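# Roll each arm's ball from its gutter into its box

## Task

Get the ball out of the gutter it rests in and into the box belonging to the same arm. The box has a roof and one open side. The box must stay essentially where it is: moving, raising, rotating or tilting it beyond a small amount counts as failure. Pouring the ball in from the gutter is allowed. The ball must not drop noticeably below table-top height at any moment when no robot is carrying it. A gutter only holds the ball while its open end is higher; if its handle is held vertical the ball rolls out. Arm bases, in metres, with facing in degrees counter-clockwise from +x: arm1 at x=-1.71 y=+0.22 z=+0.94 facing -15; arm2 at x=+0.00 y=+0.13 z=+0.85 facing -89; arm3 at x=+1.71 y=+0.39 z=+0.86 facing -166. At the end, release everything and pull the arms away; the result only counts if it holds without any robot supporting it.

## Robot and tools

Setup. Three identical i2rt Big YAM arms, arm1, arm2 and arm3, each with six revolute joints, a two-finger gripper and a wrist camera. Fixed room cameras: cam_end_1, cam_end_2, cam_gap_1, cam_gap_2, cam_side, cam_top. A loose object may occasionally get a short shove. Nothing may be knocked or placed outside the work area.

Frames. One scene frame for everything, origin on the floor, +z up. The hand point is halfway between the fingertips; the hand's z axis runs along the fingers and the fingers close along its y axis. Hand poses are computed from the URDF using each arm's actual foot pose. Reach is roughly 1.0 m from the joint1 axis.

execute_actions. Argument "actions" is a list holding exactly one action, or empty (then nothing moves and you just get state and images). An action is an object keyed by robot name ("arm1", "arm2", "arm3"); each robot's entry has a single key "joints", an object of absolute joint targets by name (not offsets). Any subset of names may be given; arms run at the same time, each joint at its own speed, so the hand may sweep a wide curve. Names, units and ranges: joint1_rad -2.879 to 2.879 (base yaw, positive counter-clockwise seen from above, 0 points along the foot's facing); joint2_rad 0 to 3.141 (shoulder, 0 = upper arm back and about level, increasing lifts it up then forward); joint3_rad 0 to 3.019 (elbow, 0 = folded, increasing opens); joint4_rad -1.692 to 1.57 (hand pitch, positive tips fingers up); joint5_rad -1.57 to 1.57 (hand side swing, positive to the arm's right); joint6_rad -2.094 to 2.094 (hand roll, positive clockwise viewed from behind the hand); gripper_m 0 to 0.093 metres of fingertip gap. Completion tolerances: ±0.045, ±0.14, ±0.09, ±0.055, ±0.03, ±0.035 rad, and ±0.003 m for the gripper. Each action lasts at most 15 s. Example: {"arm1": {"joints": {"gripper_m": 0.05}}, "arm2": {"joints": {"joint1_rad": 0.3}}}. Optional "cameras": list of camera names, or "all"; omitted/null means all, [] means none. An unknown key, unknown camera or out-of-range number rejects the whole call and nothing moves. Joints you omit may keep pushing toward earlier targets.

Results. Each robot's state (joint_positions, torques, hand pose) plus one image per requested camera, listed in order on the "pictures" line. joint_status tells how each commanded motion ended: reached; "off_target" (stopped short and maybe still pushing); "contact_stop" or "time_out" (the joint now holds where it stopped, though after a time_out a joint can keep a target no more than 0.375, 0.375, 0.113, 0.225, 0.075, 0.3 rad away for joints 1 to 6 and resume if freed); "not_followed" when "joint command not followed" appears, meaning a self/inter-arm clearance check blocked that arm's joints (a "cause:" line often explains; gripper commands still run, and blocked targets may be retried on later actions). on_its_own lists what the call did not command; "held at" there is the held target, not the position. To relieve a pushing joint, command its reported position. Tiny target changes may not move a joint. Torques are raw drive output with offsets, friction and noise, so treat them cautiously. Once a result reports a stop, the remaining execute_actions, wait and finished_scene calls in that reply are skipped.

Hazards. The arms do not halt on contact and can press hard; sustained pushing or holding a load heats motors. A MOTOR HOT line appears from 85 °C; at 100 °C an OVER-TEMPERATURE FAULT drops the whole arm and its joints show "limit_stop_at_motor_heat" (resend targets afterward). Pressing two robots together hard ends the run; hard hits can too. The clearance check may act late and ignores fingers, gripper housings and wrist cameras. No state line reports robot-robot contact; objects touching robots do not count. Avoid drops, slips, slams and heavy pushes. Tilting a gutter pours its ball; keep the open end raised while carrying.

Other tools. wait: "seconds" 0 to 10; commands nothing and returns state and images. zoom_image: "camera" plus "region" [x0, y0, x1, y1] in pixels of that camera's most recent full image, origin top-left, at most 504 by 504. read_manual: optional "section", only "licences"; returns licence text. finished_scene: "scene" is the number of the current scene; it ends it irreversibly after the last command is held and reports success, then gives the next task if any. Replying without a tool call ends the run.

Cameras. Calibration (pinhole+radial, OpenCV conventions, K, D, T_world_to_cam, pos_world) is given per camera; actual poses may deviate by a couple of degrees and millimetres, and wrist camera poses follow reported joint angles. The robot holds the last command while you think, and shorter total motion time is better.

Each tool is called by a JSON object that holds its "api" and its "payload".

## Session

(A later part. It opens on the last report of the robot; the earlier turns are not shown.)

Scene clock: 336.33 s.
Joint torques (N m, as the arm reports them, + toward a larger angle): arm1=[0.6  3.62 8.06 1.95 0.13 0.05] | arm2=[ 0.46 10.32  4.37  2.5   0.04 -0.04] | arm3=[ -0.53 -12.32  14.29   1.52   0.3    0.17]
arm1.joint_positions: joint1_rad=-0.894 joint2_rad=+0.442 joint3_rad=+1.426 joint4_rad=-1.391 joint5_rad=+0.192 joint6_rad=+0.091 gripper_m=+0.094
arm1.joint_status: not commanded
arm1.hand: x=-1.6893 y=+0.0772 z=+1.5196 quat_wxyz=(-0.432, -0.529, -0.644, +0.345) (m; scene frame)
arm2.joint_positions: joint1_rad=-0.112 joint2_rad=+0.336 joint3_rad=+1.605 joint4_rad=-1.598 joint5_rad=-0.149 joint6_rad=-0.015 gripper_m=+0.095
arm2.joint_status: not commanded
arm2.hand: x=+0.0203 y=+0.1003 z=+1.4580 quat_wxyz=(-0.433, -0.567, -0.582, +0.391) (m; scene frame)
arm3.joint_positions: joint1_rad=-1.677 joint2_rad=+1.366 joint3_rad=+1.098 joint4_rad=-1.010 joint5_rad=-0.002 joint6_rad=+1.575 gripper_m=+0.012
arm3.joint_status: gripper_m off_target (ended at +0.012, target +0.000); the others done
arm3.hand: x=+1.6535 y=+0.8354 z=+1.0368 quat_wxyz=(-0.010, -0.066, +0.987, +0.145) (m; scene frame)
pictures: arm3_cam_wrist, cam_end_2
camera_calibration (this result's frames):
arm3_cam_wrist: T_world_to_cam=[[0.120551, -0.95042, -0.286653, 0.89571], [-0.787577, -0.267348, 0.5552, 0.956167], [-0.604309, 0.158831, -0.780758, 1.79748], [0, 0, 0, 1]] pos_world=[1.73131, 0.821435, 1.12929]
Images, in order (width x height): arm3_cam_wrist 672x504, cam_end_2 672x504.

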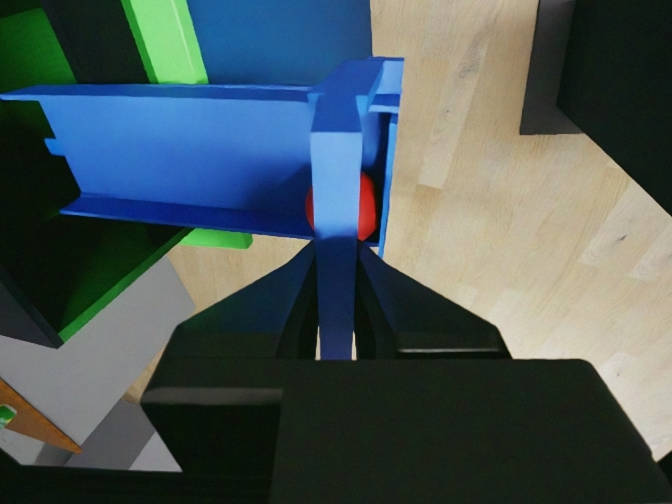

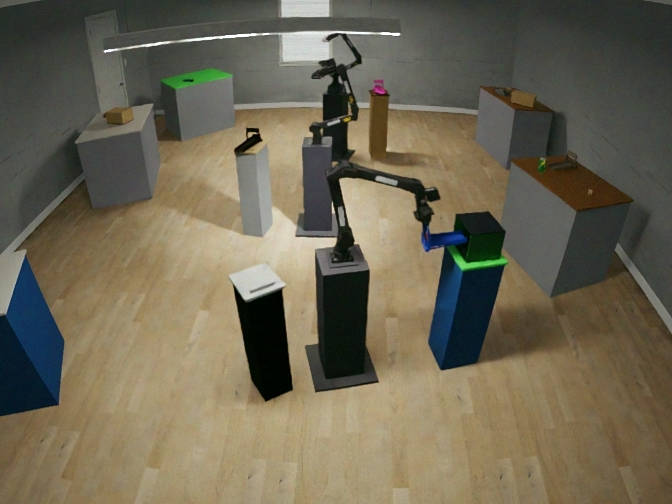

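{"api": "execute_actions", "payload": {"actions": [{"arm3": {"joints": {"joint2_rad": 1.415, "joint3_rad": 1.218, "joint4_rad": -0.985, "gripper_m": 0.0}}}], "cameras": ["arm3_cam_wrist", "cam_end_2"]}}

{"api": "zoom_image", "payload": {"camera": "cam_end_2", "region": [390, 180, 520, 280]}}

Scene clock: 342.43 s.
Joint torques (N m, as the arm reports them, + toward a larger angle): arm1=[0.59 3.6  8.06 1.94 0.12 0.06] | arm2=[ 0.76 10.31  4.37  2.51  0.01 -0.06] | arm3=[ -0.66 -12.94  14.24   1.46   0.31   0.14]
arm1.joint_positions: joint1_rad=-0.894 joint2_rad=+0.442 joint3_rad=+1.426 joint4_rad=-1.391 joint5_rad=+0.192 joint6_rad=+0.091 gripper_m=+0.094
arm1.joint_status: not commanded
arm1.hand: x=-1.6893 y=+0.0772 z=+1.5196 quat_wxyz=(-0.432, -0.529, -0.644, +0.345) (m; scene frame)
arm2.joint_positions: joint1_rad=-0.112 joint2_rad=+0.336 joint3_rad=+1.605 joint4_rad=-1.598 joint5_rad=-0.149 joint6_rad=-0.015 gripper_m=+0.095
arm2.joint_status: not commanded
arm2.hand: x=+0.0203 y=+0.1003 z=+1.4580 quat_wxyz=(-0.433, -0.567, -0.582, +0.391) (m; scene frame)
arm3.joint_positions: joint1_rad=-1.677 joint2_rad=+1.421 joint3_rad=+1.155 joint4_rad=-0.998 joint5_rad=-0.002 joint6_rad=+1.575 gripper_m=+0.012
arm3.joint_status: gripper_m off_target (ended at +0.012, target +0.000); the others done
arm3.hand: x=+1.6502 y=+0.8595 z=+1.0380 quat_wxyz=(-0.011, -0.065, +0.986, +0.151) (m; scene frame)
pictures: arm3_cam_wrist, cam_end_2
camera_calibration (this result's frames):
arm3_cam_wrist: T_world_to_cam=[[0.120075, -0.946766, -0.29869, 0.929552], [-0.786624, -0.274279, 0.553166, 0.965797], [-0.605643, 0.168535, -0.777684, 1.78332], [0, 0, 0, 1]] pos_world=[1.72816, 0.844415, 1.13026]
Images, in order (width x height): arm3_cam_wrist 672x504, cam_end_2 672x504.

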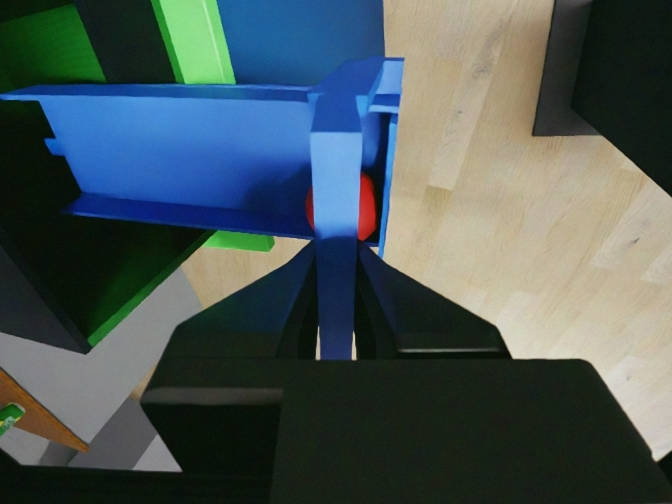

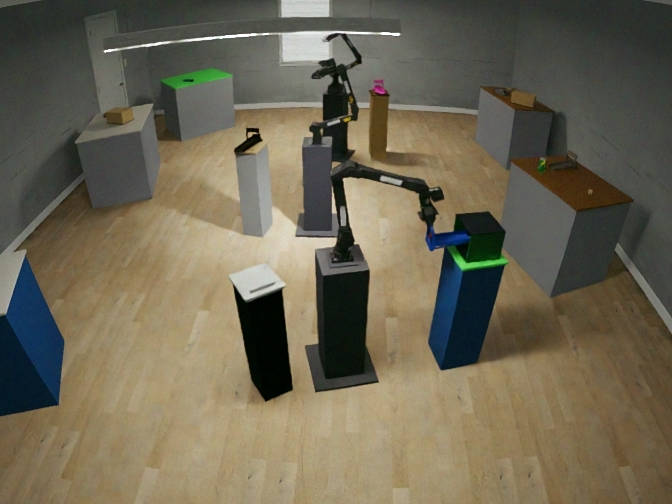

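Region (390, 180, 520, 280) of cam_end_2's 672x504 image, scaled by 3.877, with more detail than that image has; it fills the top 388 rows of this view, and the rest is white.

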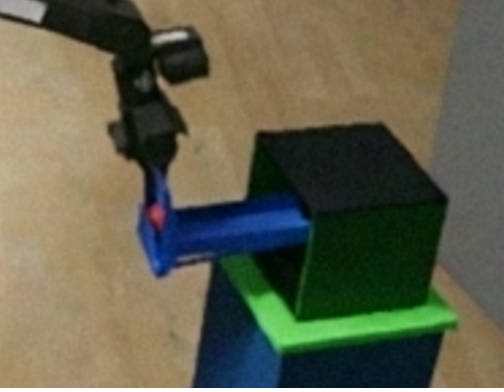

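{"api": "execute_actions", "payload": {"actions": [{"arm3": {"joints": {"joint2_rad": 1.447, "joint3_rad": 1.285, "joint4_rad": -1.087, "gripper_m": 0.0}}}], "cameras": ["arm3_cam_wrist"]}}

{"api": "execute_actions", "payload": {"actions": [{"arm3": {"joints": {"joint2_rad": 1.48, "joint3_rad": 1.352, "joint4_rad": -1.175, "gripper_m": 0.0}}}], "cameras": ["arm3_cam_wrist", "cam_end_2"]}}

{"api": "zoom_image", "payload": {"camera": "cam_end_2", "region": [390, 180, 520, 280]}}

Scene clock: 357.80 s.
Joint torques (N m, as the arm reports them, + toward a larger angle): arm1=[0.61 3.56 8.04 1.91 0.12 0.05] | arm2=[ 0.24 10.24  4.43  2.48  0.03 -0.02] | arm3=[ -0.77 -13.28  14.32   0.84   0.29   0.15]
arm1.joint_positions: joint1_rad=-0.894 joint2_rad=+0.442 joint3_rad=+1.426 joint4_rad=-1.391 joint5_rad=+0.192 joint6_rad=+0.091 gripper_m=+0.094
arm1.joint_status: not commanded
arm1.hand: x=-1.6893 y=+0.0772 z=+1.5196 quat_wxyz=(-0.432, -0.529, -0.644, +0.345) (m; scene frame)
arm2.joint_positions: joint1_rad=-0.112 joint2_rad=+0.336 joint3_rad=+1.605 joint4_rad=-1.598 joint5_rad=-0.149 joint6_rad=-0.015 gripper_m=+0.095
arm2.joint_status: not commanded
arm2.hand: x=+0.0203 y=+0.1003 z=+1.4580 quat_wxyz=(-0.433, -0.567, -0.582, +0.391) (m; scene frame)
arm3.joint_positions: joint1_rad=-1.677 joint2_rad=+1.453 joint3_rad=+1.220 joint4_rad=-1.084 joint5_rad=-0.002 joint6_rad=+1.575 gripper_m=+0.012
arm3.joint_status: gripper_m off_target (ended at +0.012, target +0.000); the others done
arm3.hand: x=+1.6498 y=+0.8626 z=+1.0462 quat_wxyz=(-0.009, -0.066, +0.990, +0.125) (m; scene frame)
pictures: arm3_cam_wrist
camera_calibration (this result's frames):
arm3_cam_wrist: T_world_to_cam=[[0.121918, -0.960946, -0.248431, 0.891579], [-0.790601, -0.245348, 0.561031, 0.93514], [-0.600072, 0.128009, -0.789637, 1.82718], [0, 0, 0, 1]] pos_world=[1.72706, 0.852298, 1.13966]
Images, in order (width x height): arm3_cam_wrist 672x504.

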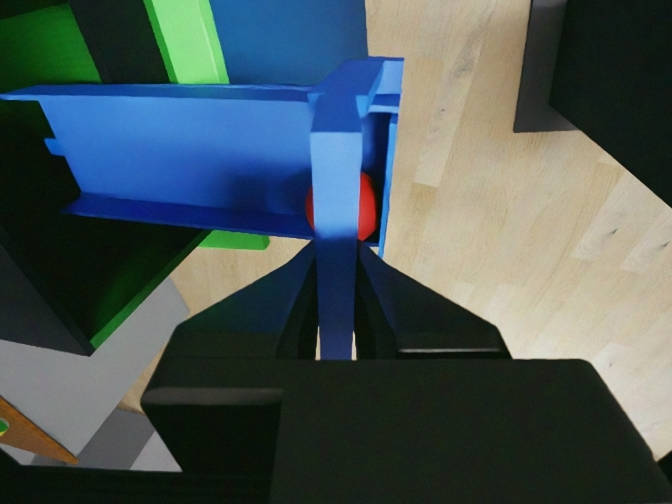

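Scene clock: 358.60 s.
Joint torques (N m, as the arm reports them, + toward a larger angle): arm1=[0.55 3.56 8.06 1.94 0.13 0.05] | arm2=[ 0.57 10.12  4.32  2.51  0.01 -0.04] | arm3=[ -0.75 -14.07  14.42   0.65   0.27   0.16]
arm1.joint_positions: joint1_rad=-0.894 joint2_rad=+0.442 joint3_rad=+1.426 joint4_rad=-1.391 joint5_rad=+0.192 joint6_rad=+0.091 gripper_m=+0.094
arm1.joint_status: not commanded
arm1.hand: x=-1.6893 y=+0.0772 z=+1.5196 quat_wxyz=(-0.432, -0.529, -0.644, +0.345) (m; scene frame)
arm2.joint_positions: joint1_rad=-0.112 joint2_rad=+0.336 joint3_rad=+1.605 joint4_rad=-1.598 joint5_rad=-0.149 joint6_rad=-0.015 gripper_m=+0.095
arm2.joint_status: not commanded
arm2.hand: x=+0.0203 y=+0.1003 z=+1.4580 quat_wxyz=(-0.433, -0.567, -0.582, +0.391) (m; scene frame)
arm3.joint_positions: joint1_rad=-1.677 joint2_rad=+1.486 joint3_rad=+1.287 joint4_rad=-1.171 joint5_rad=-0.002 joint6_rad=+1.575 gripper_m=+0.012
arm3.joint_status: gripper_m off_target (ended at +0.012, target +0.000); the others done
arm3.hand: x=+1.6494 y=+0.8654 z=+1.0553 quat_wxyz=(-0.007, -0.066, +0.993, +0.100) (m; scene frame)
pictures: arm3_cam_wrist, cam_end_2
camera_calibration (this result's frames):
arm3_cam_wrist: T_world_to_cam=[[0.123402, -0.972506, -0.197493, 0.850331], [-0.794624, -0.216048, 0.567359, 0.904998], [-0.594428, 0.0869196, -0.799438, 1.87037], [0, 0, 0, 1]] pos_world=[1.726, 0.859903, 1.14972]
Images, in order (width x height): arm3_cam_wrist 672x504, cam_end_2 672x504.

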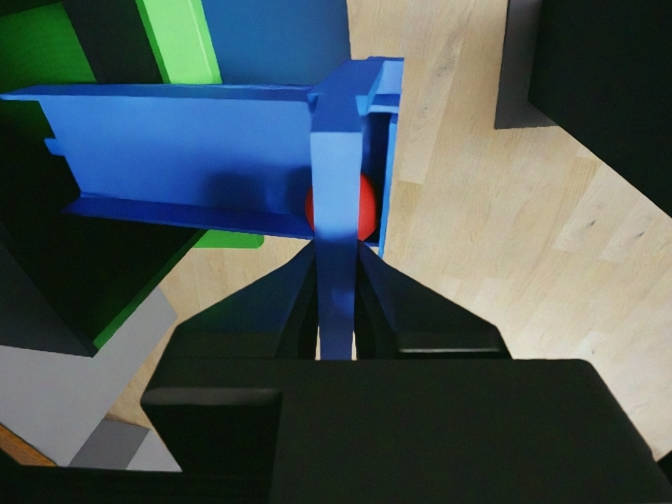

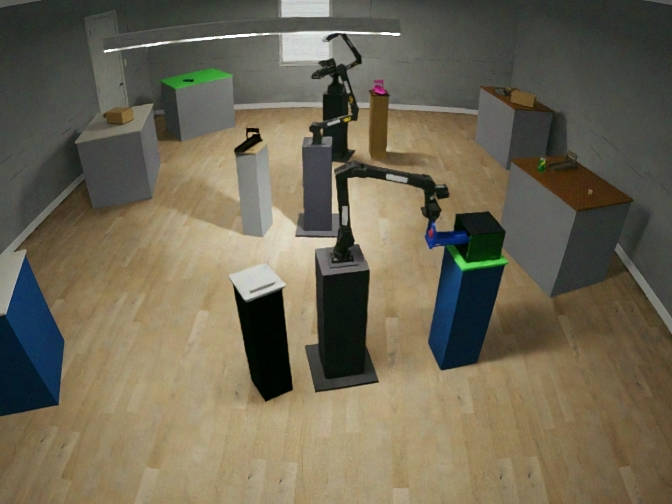

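Region (390, 180, 520, 280) of cam_end_2's 672x504 image, scaled by 3.877, with more detail than that image has; it fills the top 388 rows of this view, and the rest is white.

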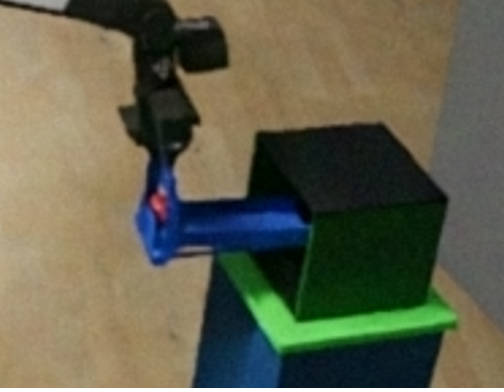

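{"api": "execute_actions", "payload": {"actions": [{"arm3": {"joints": {"joint2_rad": 1.519, "joint3_rad": 1.425, "joint4_rad": -1.259, "gripper_m": 0.0}}}], "cameras": ["arm3_cam_wrist"]}}

{"api": "execute_actions", "payload": {"actions": [{"arm3": {"joints": {"joint2_rad": 1.558, "joint3_rad": 1.496, "joint4_rad": -1.342, "gripper_m": 0.0}}}], "cameras": ["arm3_cam_wrist", "cam_end_2"]}}

{"api": "zoom_image", "payload": {"camera": "cam_end_2", "region": [390, 180, 520, 280]}}

Scene clock: 364.17 s.
Joint torques (N m, as the arm reports them, + toward a larger angle): arm1=[0.54 3.55 8.05 1.92 0.13 0.06] | arm2=[ 0.88 10.36  4.39  2.58  0.01 -0.04] | arm3=[ -0.74 -14.56  14.37   0.52   0.31   0.16]
arm1.joint_positions: joint1_rad=-0.894 joint2_rad=+0.442 joint3_rad=+1.426 joint4_rad=-1.391 joint5_rad=+0.192 joint6_rad=+0.091 gripper_m=+0.094
arm1.joint_status: not commanded
arm1.hand: x=-1.6893 y=+0.0772 z=+1.5196 quat_wxyz=(-0.432, -0.529, -0.644, +0.345) (m; scene frame)
arm2.joint_positions: joint1_rad=-0.112 joint2_rad=+0.336 joint3_rad=+1.605 joint4_rad=-1.598 joint5_rad=-0.149 joint6_rad=-0.015 gripper_m=+0.095
arm2.joint_status: not commanded
arm2.hand: x=+0.0203 y=+0.1003 z=+1.4580 quat_wxyz=(-0.433, -0.567, -0.582, +0.391) (m; scene frame)
arm3.joint_positions: joint1_rad=-1.677 joint2_rad=+1.525 joint3_rad=+1.359 joint4_rad=-1.254 joint5_rad=-0.002 joint6_rad=+1.575 gripper_m=+0.012
arm3.joint_status: gripper_m off_target (ended at +0.012, target +0.000); the others done
arm3.hand: x=+1.6487 y=+0.8704 z=+1.0641 quat_wxyz=(-0.005, -0.066, +0.995, +0.075) (m; scene frame)
pictures: arm3_cam_wrist
camera_calibration (this result's frames):
arm3_cam_wrist: T_world_to_cam=[[0.124481, -0.98108, -0.148281, 0.810394], [-0.798506, -0.187761, 0.571957, 0.877429], [-0.588977, 0.0472053, -0.80677, 1.90992], [0, 0, 0, 1]] pos_world=[1.72465, 0.86965, 1.15918]
Images, in order (width x height): arm3_cam_wrist 672x504.

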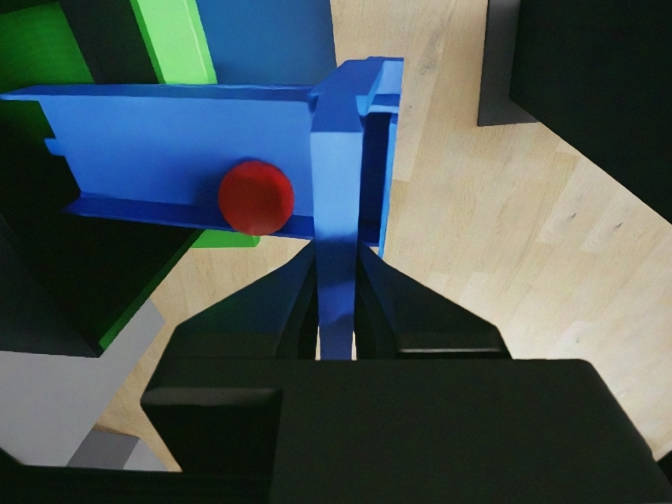

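Scene clock: 365.07 s.
Joint torques (N m, as the arm reports them, + toward a larger angle): arm1=[0.6  3.59 8.08 1.94 0.12 0.06] | arm2=[ 0.5  10.38  4.37  2.56  0.04 -0.04] | arm3=[ -0.92 -14.94  14.41   0.56   0.27   0.17]
arm1.joint_positions: joint1_rad=-0.894 joint2_rad=+0.442 joint3_rad=+1.426 joint4_rad=-1.391 joint5_rad=+0.192 joint6_rad=+0.091 gripper_m=+0.094
arm1.joint_status: not commanded
arm1.hand: x=-1.6893 y=+0.0772 z=+1.5196 quat_wxyz=(-0.432, -0.529, -0.644, +0.345) (m; scene frame)
arm2.joint_positions: joint1_rad=-0.112 joint2_rad=+0.336 joint3_rad=+1.605 joint4_rad=-1.598 joint5_rad=-0.149 joint6_rad=-0.015 gripper_m=+0.095
arm2.joint_status: not commanded
arm2.hand: x=+0.0203 y=+0.1003 z=+1.4580 quat_wxyz=(-0.433, -0.567, -0.582, +0.391) (m; scene frame)
arm3.joint_positions: joint1_rad=-1.677 joint2_rad=+1.563 joint3_rad=+1.430 joint4_rad=-1.338 joint5_rad=-0.002 joint6_rad=+1.575 gripper_m=+0.012
arm3.joint_status: gripper_m off_target (ended at +0.012, target +0.000); the others done
arm3.hand: x=+1.6482 y=+0.8742 z=+1.0723 quat_wxyz=(-0.003, -0.066, +0.997, +0.049) (m; scene frame)
pictures: arm3_cam_wrist, cam_end_2
camera_calibration (this result's frames):
arm3_cam_wrist: T_world_to_cam=[[0.125245, -0.987392, -0.0968033, 0.764433], [-0.802782, -0.158191, 0.574905, 0.851148], [-0.58297, 0.00570819, -0.812473, 1.94852], [0, 0, 0, 1]] pos_world=[1.72348, 0.878317, 1.16779]
Images, in order (width x height): arm3_cam_wrist 672x504, cam_end_2 672x504.

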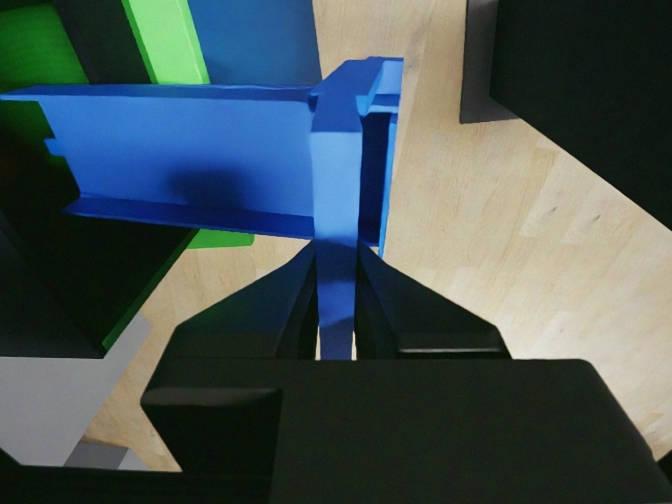

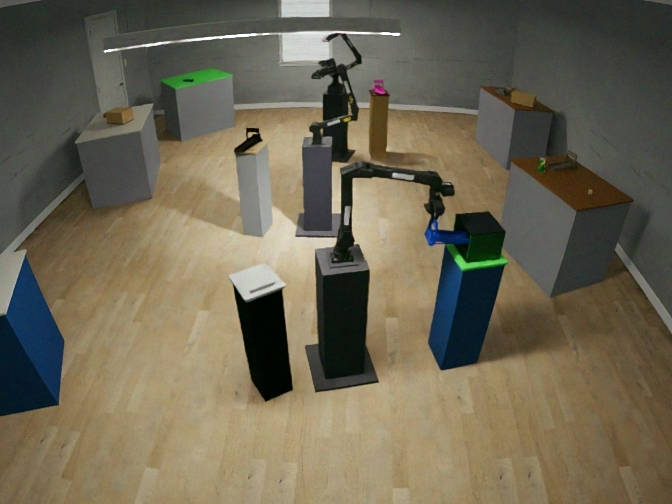

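Region (390, 180, 520, 280) of cam_end_2's 672x504 image, scaled by 3.877, with more detail than that image has; it fills the top 388 rows of this view, and the rest is white.

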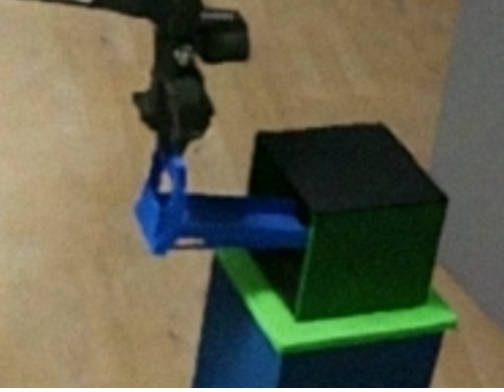

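{"api": "execute_actions", "payload": {"actions": [{"arm3": {"joints": {"joint2_rad": 1.517, "joint3_rad": 1.394, "joint4_rad": -1.338, "gripper_m": 0.0}}}], "cameras": ["arm3_cam_wrist"]}}

{"api": "execute_actions", "payload": {"actions": [{"arm3": {"joints": {"joint2_rad": 1.478, "joint3_rad": 1.352, "joint4_rad": -1.335, "gripper_m": 0.0}}}], "cameras": ["arm3_cam_wrist", "cam_end_2"]}}

Scene clock: 379.53 s.
Joint torques (N m, as the arm reports them, + toward a larger angle): arm1=[0.55 3.57 8.06 1.94 0.13 0.06] | arm2=[ 0.62 10.39  4.48  2.51  0.02 -0.02] | arm3=[ -1.04 -14.99   9.14   0.68   0.28   0.15]
arm1.joint_positions: joint1_rad=-0.894 joint2_rad=+0.442 joint3_rad=+1.426 joint4_rad=-1.391 joint5_rad=+0.192 joint6_rad=+0.091 gripper_m=+0.094
arm1.joint_status: not commanded
arm1.hand: x=-1.6893 y=+0.0772 z=+1.5196 quat_wxyz=(-0.432, -0.529, -0.644, +0.345) (m; scene frame)
arm2.joint_positions: joint1_rad=-0.112 joint2_rad=+0.336 joint3_rad=+1.605 joint4_rad=-1.598 joint5_rad=-0.149 joint6_rad=-0.015 gripper_m=+0.095
arm2.joint_status: not commanded
arm2.hand: x=+0.0203 y=+0.1003 z=+1.4580 quat_wxyz=(-0.433, -0.567, -0.582, +0.391) (m; scene frame)
arm3.joint_positions: joint1_rad=-1.677 joint2_rad=+1.528 joint3_rad=+1.391 joint4_rad=-1.338 joint5_rad=-0.002 joint6_rad=+1.575 gripper_m=+0.012
arm3.joint_status: gripper_m off_target (ended at +0.012, target +0.000); the others done
arm3.hand: x=+1.6501 y=+0.8600 z=+1.0730 quat_wxyz=(-0.003, -0.066, +0.997, +0.047) (m; scene frame)
pictures: arm3_cam_wrist
camera_calibration (this result's frames):
arm3_cam_wrist: T_world_to_cam=[[0.125282, -0.987716, -0.0933858, 0.746756], [-0.803051, -0.15623, 0.575066, 0.848646], [-0.582592, 0.00294788, -0.812759, 1.95236], [0, 0, 0, 1]] pos_world=[1.72538, 0.864412, 1.16851]
Images, in order (width x height): arm3_cam_wrist 672x504.

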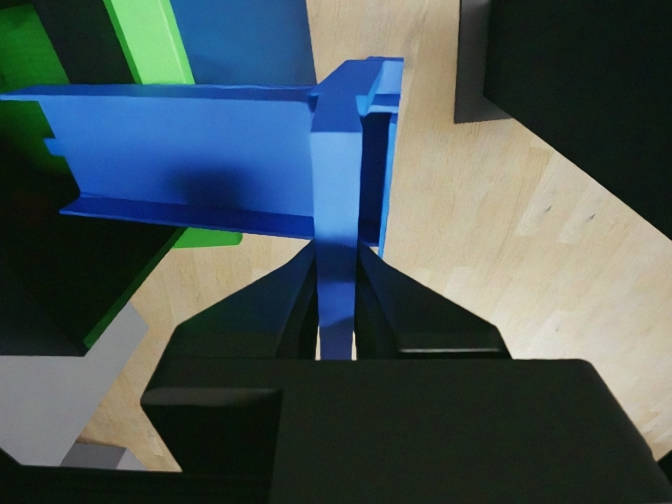

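Scene clock: 380.23 s.
Joint torques (N m, as the arm reports them, + toward a larger angle): arm1=[0.65 3.55 8.05 1.92 0.13 0.06] | arm2=[ 0.44 10.67  4.36  2.56  0.03 -0.06] | arm3=[ -0.72 -14.69   9.35   0.78   0.28   0.15]
arm1.joint_positions: joint1_rad=-0.894 joint2_rad=+0.442 joint3_rad=+1.426 joint4_rad=-1.391 joint5_rad=+0.192 joint6_rad=+0.091 gripper_m=+0.094
arm1.joint_status: not commanded
arm1.hand: x=-1.6893 y=+0.0772 z=+1.5196 quat_wxyz=(-0.432, -0.529, -0.644, +0.345) (m; scene frame)
arm2.joint_positions: joint1_rad=-0.112 joint2_rad=+0.336 joint3_rad=+1.605 joint4_rad=-1.598 joint5_rad=-0.149 joint6_rad=-0.015 gripper_m=+0.095
arm2.joint_status: not commanded
arm2.hand: x=+0.0203 y=+0.1003 z=+1.4580 quat_wxyz=(-0.433, -0.567, -0.582, +0.391) (m; scene frame)
arm3.joint_positions: joint1_rad=-1.677 joint2_rad=+1.496 joint3_rad=+1.347 joint4_rad=-1.338 joint5_rad=-0.002 joint6_rad=+1.575 gripper_m=+0.012
arm3.joint_status: gripper_m off_target (ended at +0.012, target +0.000); the others done
arm3.hand: x=+1.6523 y=+0.8442 z=+1.0697 quat_wxyz=(-0.003, -0.066, +0.997, +0.041) (m; scene frame)
pictures: arm3_cam_wrist, cam_end_2
camera_calibration (this result's frames):
arm3_cam_wrist: T_world_to_cam=[[0.1254, -0.988744, -0.0816061, 0.718665], [-0.803977, -0.149471, 0.575568, 0.845064], [-0.581288, -0.006567, -0.813672, 1.9579], [0, 0, 0, 1]] pos_world=[1.72739, 0.849746, 1.16534]
Images, in order (width x height): arm3_cam_wrist 672x504, cam_end_2 672x504.

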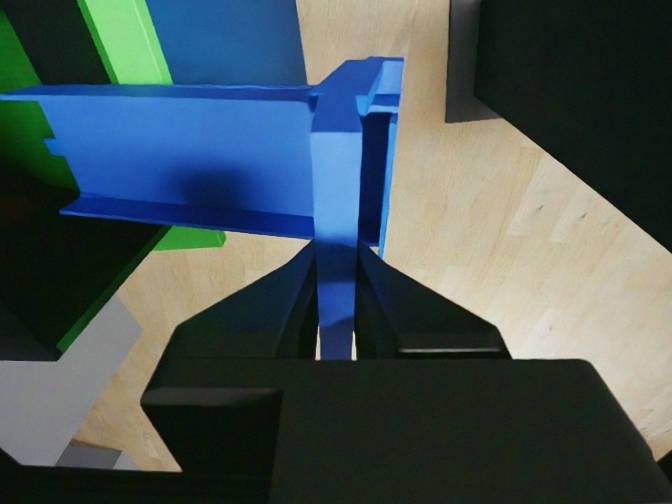

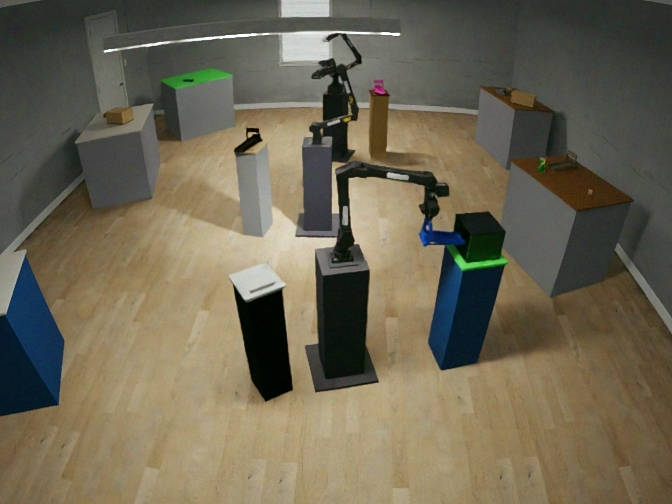

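{"api": "execute_actions", "payload": {"actions": [{"arm3": {"joints": {"joint2_rad": 1.425, "joint3_rad": 1.31, "joint4_rad": -1.335, "gripper_m": 0.0}}}], "cameras": ["arm3_cam_wrist"]}}

{"api": "execute_actions", "payload": {"actions": [{"arm3": {"joints": {"joint2_rad": 1.34, "joint3_rad": 1.235, "joint4_rad": -1.335, "gripper_m": 0.0}}}], "cameras": ["arm3_cam_wrist", "cam_end_2"]}}

Scene clock: 386.13 s.
Joint torques (N m, as the arm reports them, + toward a larger angle): arm1=[0.61 3.56 8.06 1.95 0.12 0.05] | arm2=[ 1.1  10.44  4.45  2.53  0.02 -0.06] | arm3=[ -0.86 -13.71   9.6    0.77   0.26   0.16]
arm1.joint_positions: joint1_rad=-0.894 joint2_rad=+0.442 joint3_rad=+1.426 joint4_rad=-1.391 joint5_rad=+0.192 joint6_rad=+0.091 gripper_m=+0.094
arm1.joint_status: not commanded
arm1.hand: x=-1.6893 y=+0.0772 z=+1.5196 quat_wxyz=(-0.432, -0.529, -0.644, +0.345) (m; scene frame)
arm2.joint_positions: joint1_rad=-0.112 joint2_rad=+0.336 joint3_rad=+1.605 joint4_rad=-1.598 joint5_rad=-0.149 joint6_rad=-0.015 gripper_m=+0.095
arm2.joint_status: not commanded
arm2.hand: x=+0.0203 y=+0.1003 z=+1.4580 quat_wxyz=(-0.433, -0.567, -0.582, +0.391) (m; scene frame)
arm3.joint_positions: joint1_rad=-1.677 joint2_rad=+1.435 joint3_rad=+1.304 joint4_rad=-1.338 joint5_rad=-0.002 joint6_rad=+1.575 gripper_m=+0.012
arm3.joint_status: gripper_m off_target (ended at +0.012, target +0.000); the others done
arm3.hand: x=+1.6547 y=+0.8263 z=+1.0785 quat_wxyz=(-0.003, -0.066, +0.997, +0.050) (m; scene frame)
pictures: arm3_cam_wrist
camera_calibration (this result's frames):
arm3_cam_wrist: T_world_to_cam=[[0.125219, -0.987169, -0.0990811, 0.719258], [-0.802603, -0.159498, 0.574794, 0.846159], [-0.583223, 0.00754785, -0.812277, 1.95634], [0, 0, 0, 1]] pos_world=[1.73005, 0.830224, 1.17399]
Images, in order (width x height): arm3_cam_wrist 672x504.

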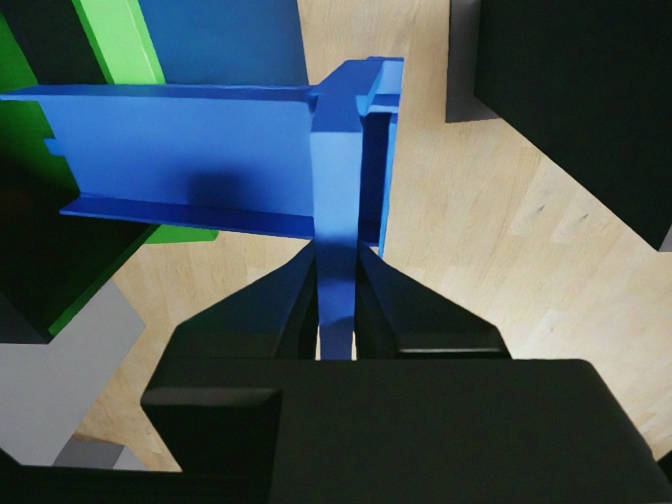

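Scene clock: 386.97 s.
Joint torques (N m, as the arm reports them, + toward a larger angle): arm1=[0.49 3.54 8.06 1.94 0.13 0.05] | arm2=[ 0.53 10.47  4.31  2.43  0.03 -0.04] | arm3=[ -0.86 -11.3    9.63   0.76   0.26   0.2 ]
arm1.joint_positions: joint1_rad=-0.894 joint2_rad=+0.442 joint3_rad=+1.426 joint4_rad=-1.391 joint5_rad=+0.192 joint6_rad=+0.091 gripper_m=+0.094
arm1.joint_status: not commanded
arm1.hand: x=-1.6893 y=+0.0772 z=+1.5196 quat_wxyz=(-0.432, -0.529, -0.644, +0.345) (m; scene frame)
arm2.joint_positions: joint1_rad=-0.112 joint2_rad=+0.336 joint3_rad=+1.605 joint4_rad=-1.598 joint5_rad=-0.149 joint6_rad=-0.015 gripper_m=+0.095
arm2.joint_status: not commanded
arm2.hand: x=+0.0203 y=+0.1003 z=+1.4580 quat_wxyz=(-0.433, -0.567, -0.582, +0.391) (m; scene frame)
arm3.joint_positions: joint1_rad=-1.677 joint2_rad=+1.346 joint3_rad=+1.227 joint4_rad=-1.337 joint5_rad=-0.002 joint6_rad=+1.575 gripper_m=+0.012
arm3.joint_status: gripper_m off_target (ended at +0.012, target +0.000); the others done
arm3.hand: x=+1.6588 y=+0.7962 z=+1.0836 quat_wxyz=(-0.004, -0.066, +0.996, +0.056) (m; scene frame)
pictures: arm3_cam_wrist, cam_end_2
camera_calibration (this result's frames):
arm3_cam_wrist: T_world_to_cam=[[0.125057, -0.98581, -0.111978, 0.702663], [-0.801588, -0.1669, 0.574108, 0.846694], [-0.584651, 0.0179638, -0.811086, 1.95587], [0, 0, 0, 1]] pos_world=[1.73433, 0.798871, 1.17897]
Images, in order (width x height): arm3_cam_wrist 672x504, cam_end_2 672x504.

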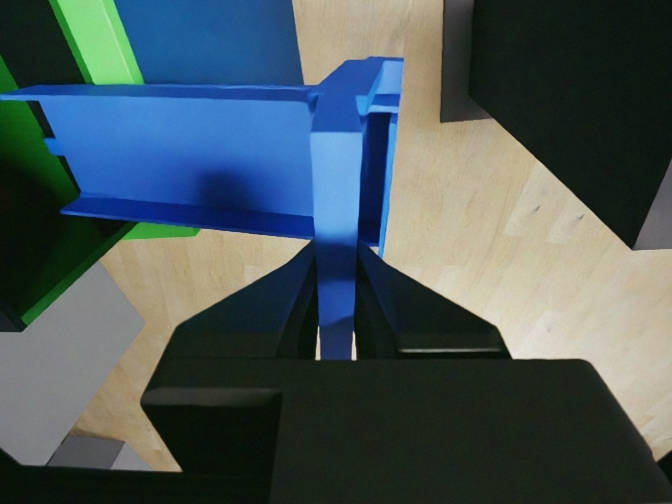

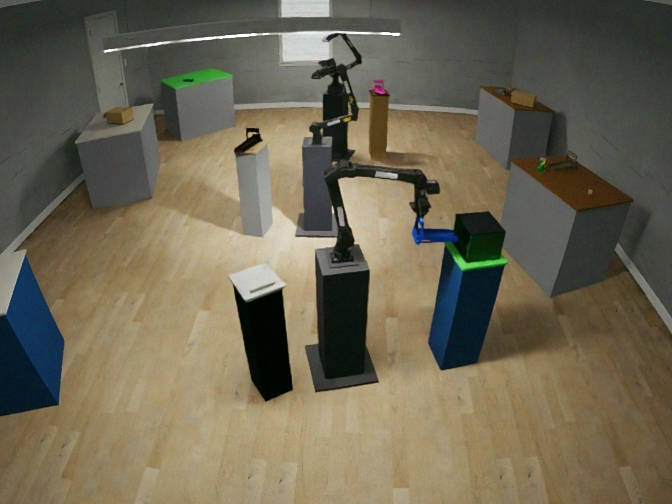

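{"api": "execute_actions", "payload": {"actions": [{"arm3": {"joints": {"joint1_rad": 0.0, "joint5_rad": -0.245, "joint6_rad": -0.39, "gripper_m": 0.0}}}], "cameras": ["cam_end_2"]}}

{"api": "execute_actions", "payload": {"actions": [{"arm3": {"joints": {"joint1_rad": 1.553, "joint2_rad": 1.695, "joint3_rad": 1.65, "joint4_rad": -1.585, "joint5_rad": -0.245, "joint6_rad": -0.39, "gripper_m": 0.0}}}], "cameras": ["arm3_cam_wrist", "cam_end_2"]}}

Scene clock: 405.60 s.
Joint torques (N m, as the arm reports them, + toward a larger angle): arm1=[0.56 3.67 8.05 1.95 0.13 0.06] | arm2=[ 0.78 10.44  4.41  2.47  0.02 -0.06] | arm3=[ -0.77 -11.88   9.69   0.85  -0.2   -0.08]
arm1.joint_positions: joint1_rad=-0.894 joint2_rad=+0.442 joint3_rad=+1.426 joint4_rad=-1.391 joint5_rad=+0.192 joint6_rad=+0.091 gripper_m=+0.094
arm1.joint_status: not commanded
arm1.hand: x=-1.6893 y=+0.0772 z=+1.5196 quat_wxyz=(-0.432, -0.529, -0.644, +0.345) (m; scene frame)
arm2.joint_positions: joint1_rad=-0.112 joint2_rad=+0.336 joint3_rad=+1.605 joint4_rad=-1.598 joint5_rad=-0.149 joint6_rad=-0.015 gripper_m=+0.095
arm2.joint_status: not commanded
arm2.hand: x=+0.0203 y=+0.1003 z=+1.4580 quat_wxyz=(-0.433, -0.567, -0.582, +0.391) (m; scene frame)
arm3.joint_positions: joint1_rad=+0.004 joint2_rad=+1.349 joint3_rad=+1.227 joint4_rad=-1.336 joint5_rad=-0.244 joint6_rad=-0.379 gripper_m=+0.012
arm3.joint_status: gripper_m off_target (ended at +0.012, target +0.000); the others done
arm3.hand: x=+1.3257 y=+0.2489 z=+1.0875 quat_wxyz=(-0.118, -0.941, -0.311, +0.063) (m; scene frame)
pictures: cam_end_2
Images, in order (width x height): cam_end_2 672x504.

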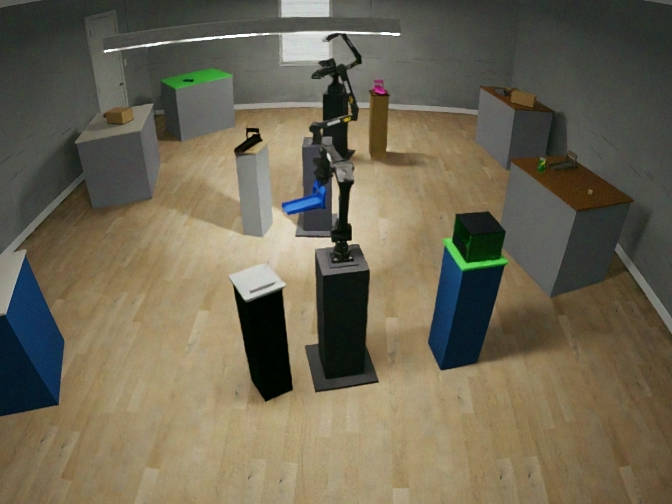

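Scene clock: 407.43 s.
Joint torques (N m, as the arm reports them, + toward a larger angle): arm1=[0.58 3.56 8.06 1.94 0.13 0.06] | arm2=[ 0.58 10.43  4.46  2.46  0.05 -0.06] | arm3=[ -0.81 -18.78  12.33   0.05  -0.16  -0.08]
arm1.joint_positions: joint1_rad=-0.894 joint2_rad=+0.442 joint3_rad=+1.426 joint4_rad=-1.391 joint5_rad=+0.192 joint6_rad=+0.091 gripper_m=+0.094
arm1.joint_status: not commanded
arm1.hand: x=-1.6893 y=+0.0772 z=+1.5196 quat_wxyz=(-0.432, -0.529, -0.644, +0.345) (m; scene frame)
arm2.joint_positions: joint1_rad=-0.112 joint2_rad=+0.336 joint3_rad=+1.605 joint4_rad=-1.598 joint5_rad=-0.149 joint6_rad=-0.015 gripper_m=+0.095
arm2.joint_status: not commanded
arm2.hand: x=+0.0203 y=+0.1003 z=+1.4580 quat_wxyz=(-0.433, -0.567, -0.582, +0.391) (m; scene frame)
arm3.joint_positions: joint1_rad=+1.559 joint2_rad=+1.715 joint3_rad=+1.605 joint4_rad=-1.575 joint5_rad=-0.244 joint6_rad=-0.380 gripper_m=+0.012
arm3.joint_status: gripper_m off_target (ended at +0.012, target +0.000); the others done
arm3.hand: x=+1.8676 y=-0.0845 z=+1.0742 quat_wxyz=(-0.057, -0.464, -0.876, -0.122) (m; scene frame)
pictures: arm3_cam_wrist, cam_end_2
camera_calibration (this result's frames):
arm3_cam_wrist: T_world_to_cam=[[-0.802227, -0.534923, -0.265121, 1.74164], [-0.57798, 0.584612, 0.569358, 0.523407], [-0.149569, 0.609989, -0.778166, 1.28826], [0, 0, 0, 1]] pos_world=[1.8924, -0.160171, 1.16622]
Images, in order (width x height): arm3_cam_wrist 672x504, cam_end_2 672x504.

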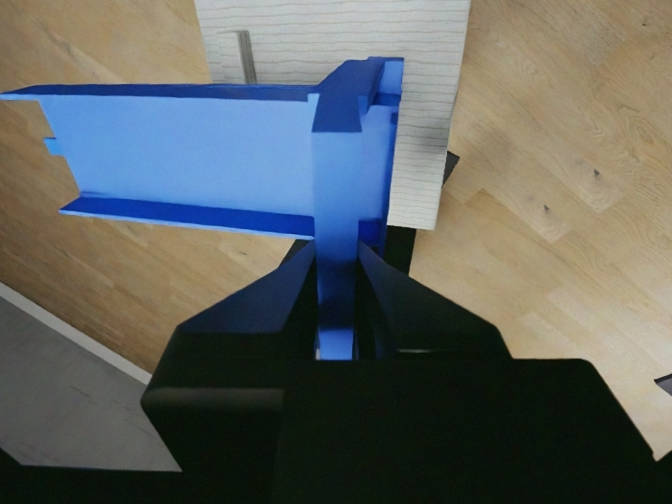

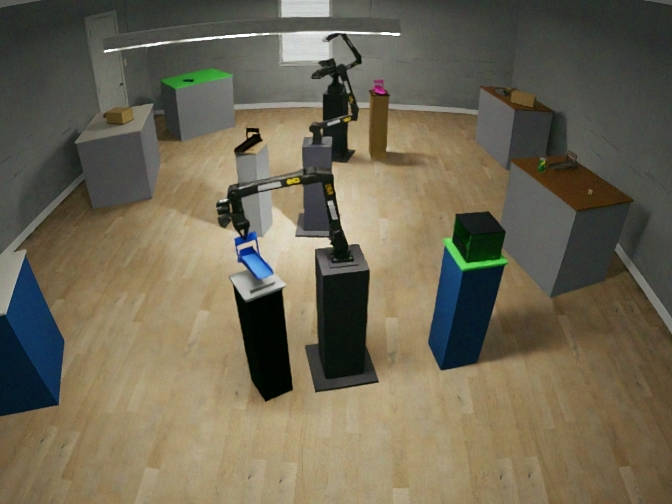

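{"api": "execute_actions", "payload": {"actions": [{"arm3": {"joints": {"joint1_rad": 1.553, "joint2_rad": 1.75, "joint3_rad": 1.448, "joint4_rad": -1.348, "joint5_rad": -0.232, "joint6_rad": -0.385, "gripper_m": 0.0}}}], "cameras": ["arm3_cam_wrist", "cam_end_2"]}}

Scene clock: 412.80 s.
Joint torques (N m, as the arm reports them, + toward a larger angle): arm1=[0.54 3.6  8.06 1.92 0.13 0.05] | arm2=[ 0.46 10.34  4.38  2.5  -0.01 -0.05] | arm3=[ -0.79 -18.45   9.02   0.61  -0.17  -0.01]
arm1.joint_positions: joint1_rad=-0.894 joint2_rad=+0.442 joint3_rad=+1.426 joint4_rad=-1.391 joint5_rad=+0.192 joint6_rad=+0.091 gripper_m=+0.094
arm1.joint_status: not commanded
arm1.hand: x=-1.6893 y=+0.0772 z=+1.5196 quat_wxyz=(-0.432, -0.529, -0.644, +0.345) (m; scene frame)
arm2.joint_positions: joint1_rad=-0.112 joint2_rad=+0.336 joint3_rad=+1.605 joint4_rad=-1.598 joint5_rad=-0.149 joint6_rad=-0.015 gripper_m=+0.095
arm2.joint_status: not commanded
arm2.hand: x=+0.0203 y=+0.1003 z=+1.4580 quat_wxyz=(-0.433, -0.567, -0.582, +0.391) (m; scene frame)
arm3.joint_positions: joint1_rad=+1.559 joint2_rad=+1.762 joint3_rad=+1.439 joint4_rad=-1.355 joint5_rad=-0.231 joint6_rad=-0.380 gripper_m=+0.012
arm3.joint_status: gripper_m off_target (ended at +0.012, target +0.000); the others done
arm3.hand: x=+1.8658 y=-0.0861 z=+0.9880 quat_wxyz=(-0.054, -0.464, -0.877, -0.115) (m; scene frame)
pictures: arm3_cam_wrist, cam_end_2
camera_calibration (this result's frames):
arm3_cam_wrist: T_world_to_cam=[[-0.804385, -0.538584, -0.250784, 1.70609], [-0.572353, 0.589321, 0.570187, 0.561458], [-0.159301, 0.602186, -0.782301, 1.24345], [0, 0, 0, 1]] pos_world=[1.89179, -0.160798, 1.08048]
Images, in order (width x height): arm3_cam_wrist 672x504, cam_end_2 672x504.

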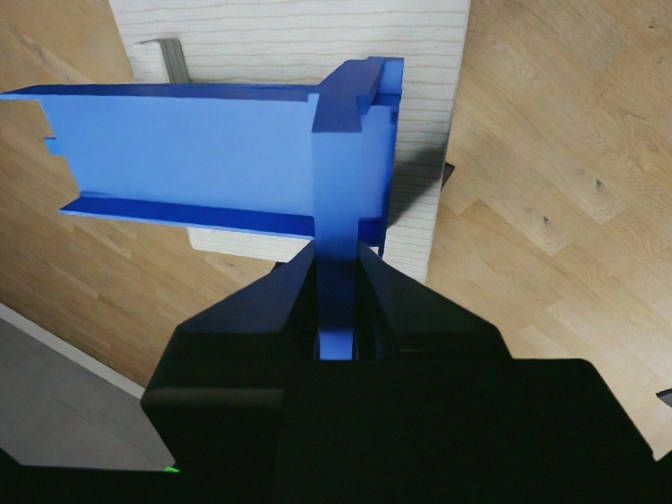

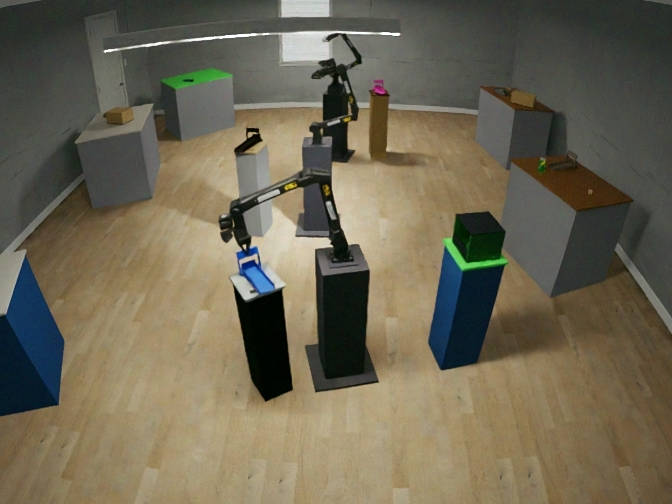

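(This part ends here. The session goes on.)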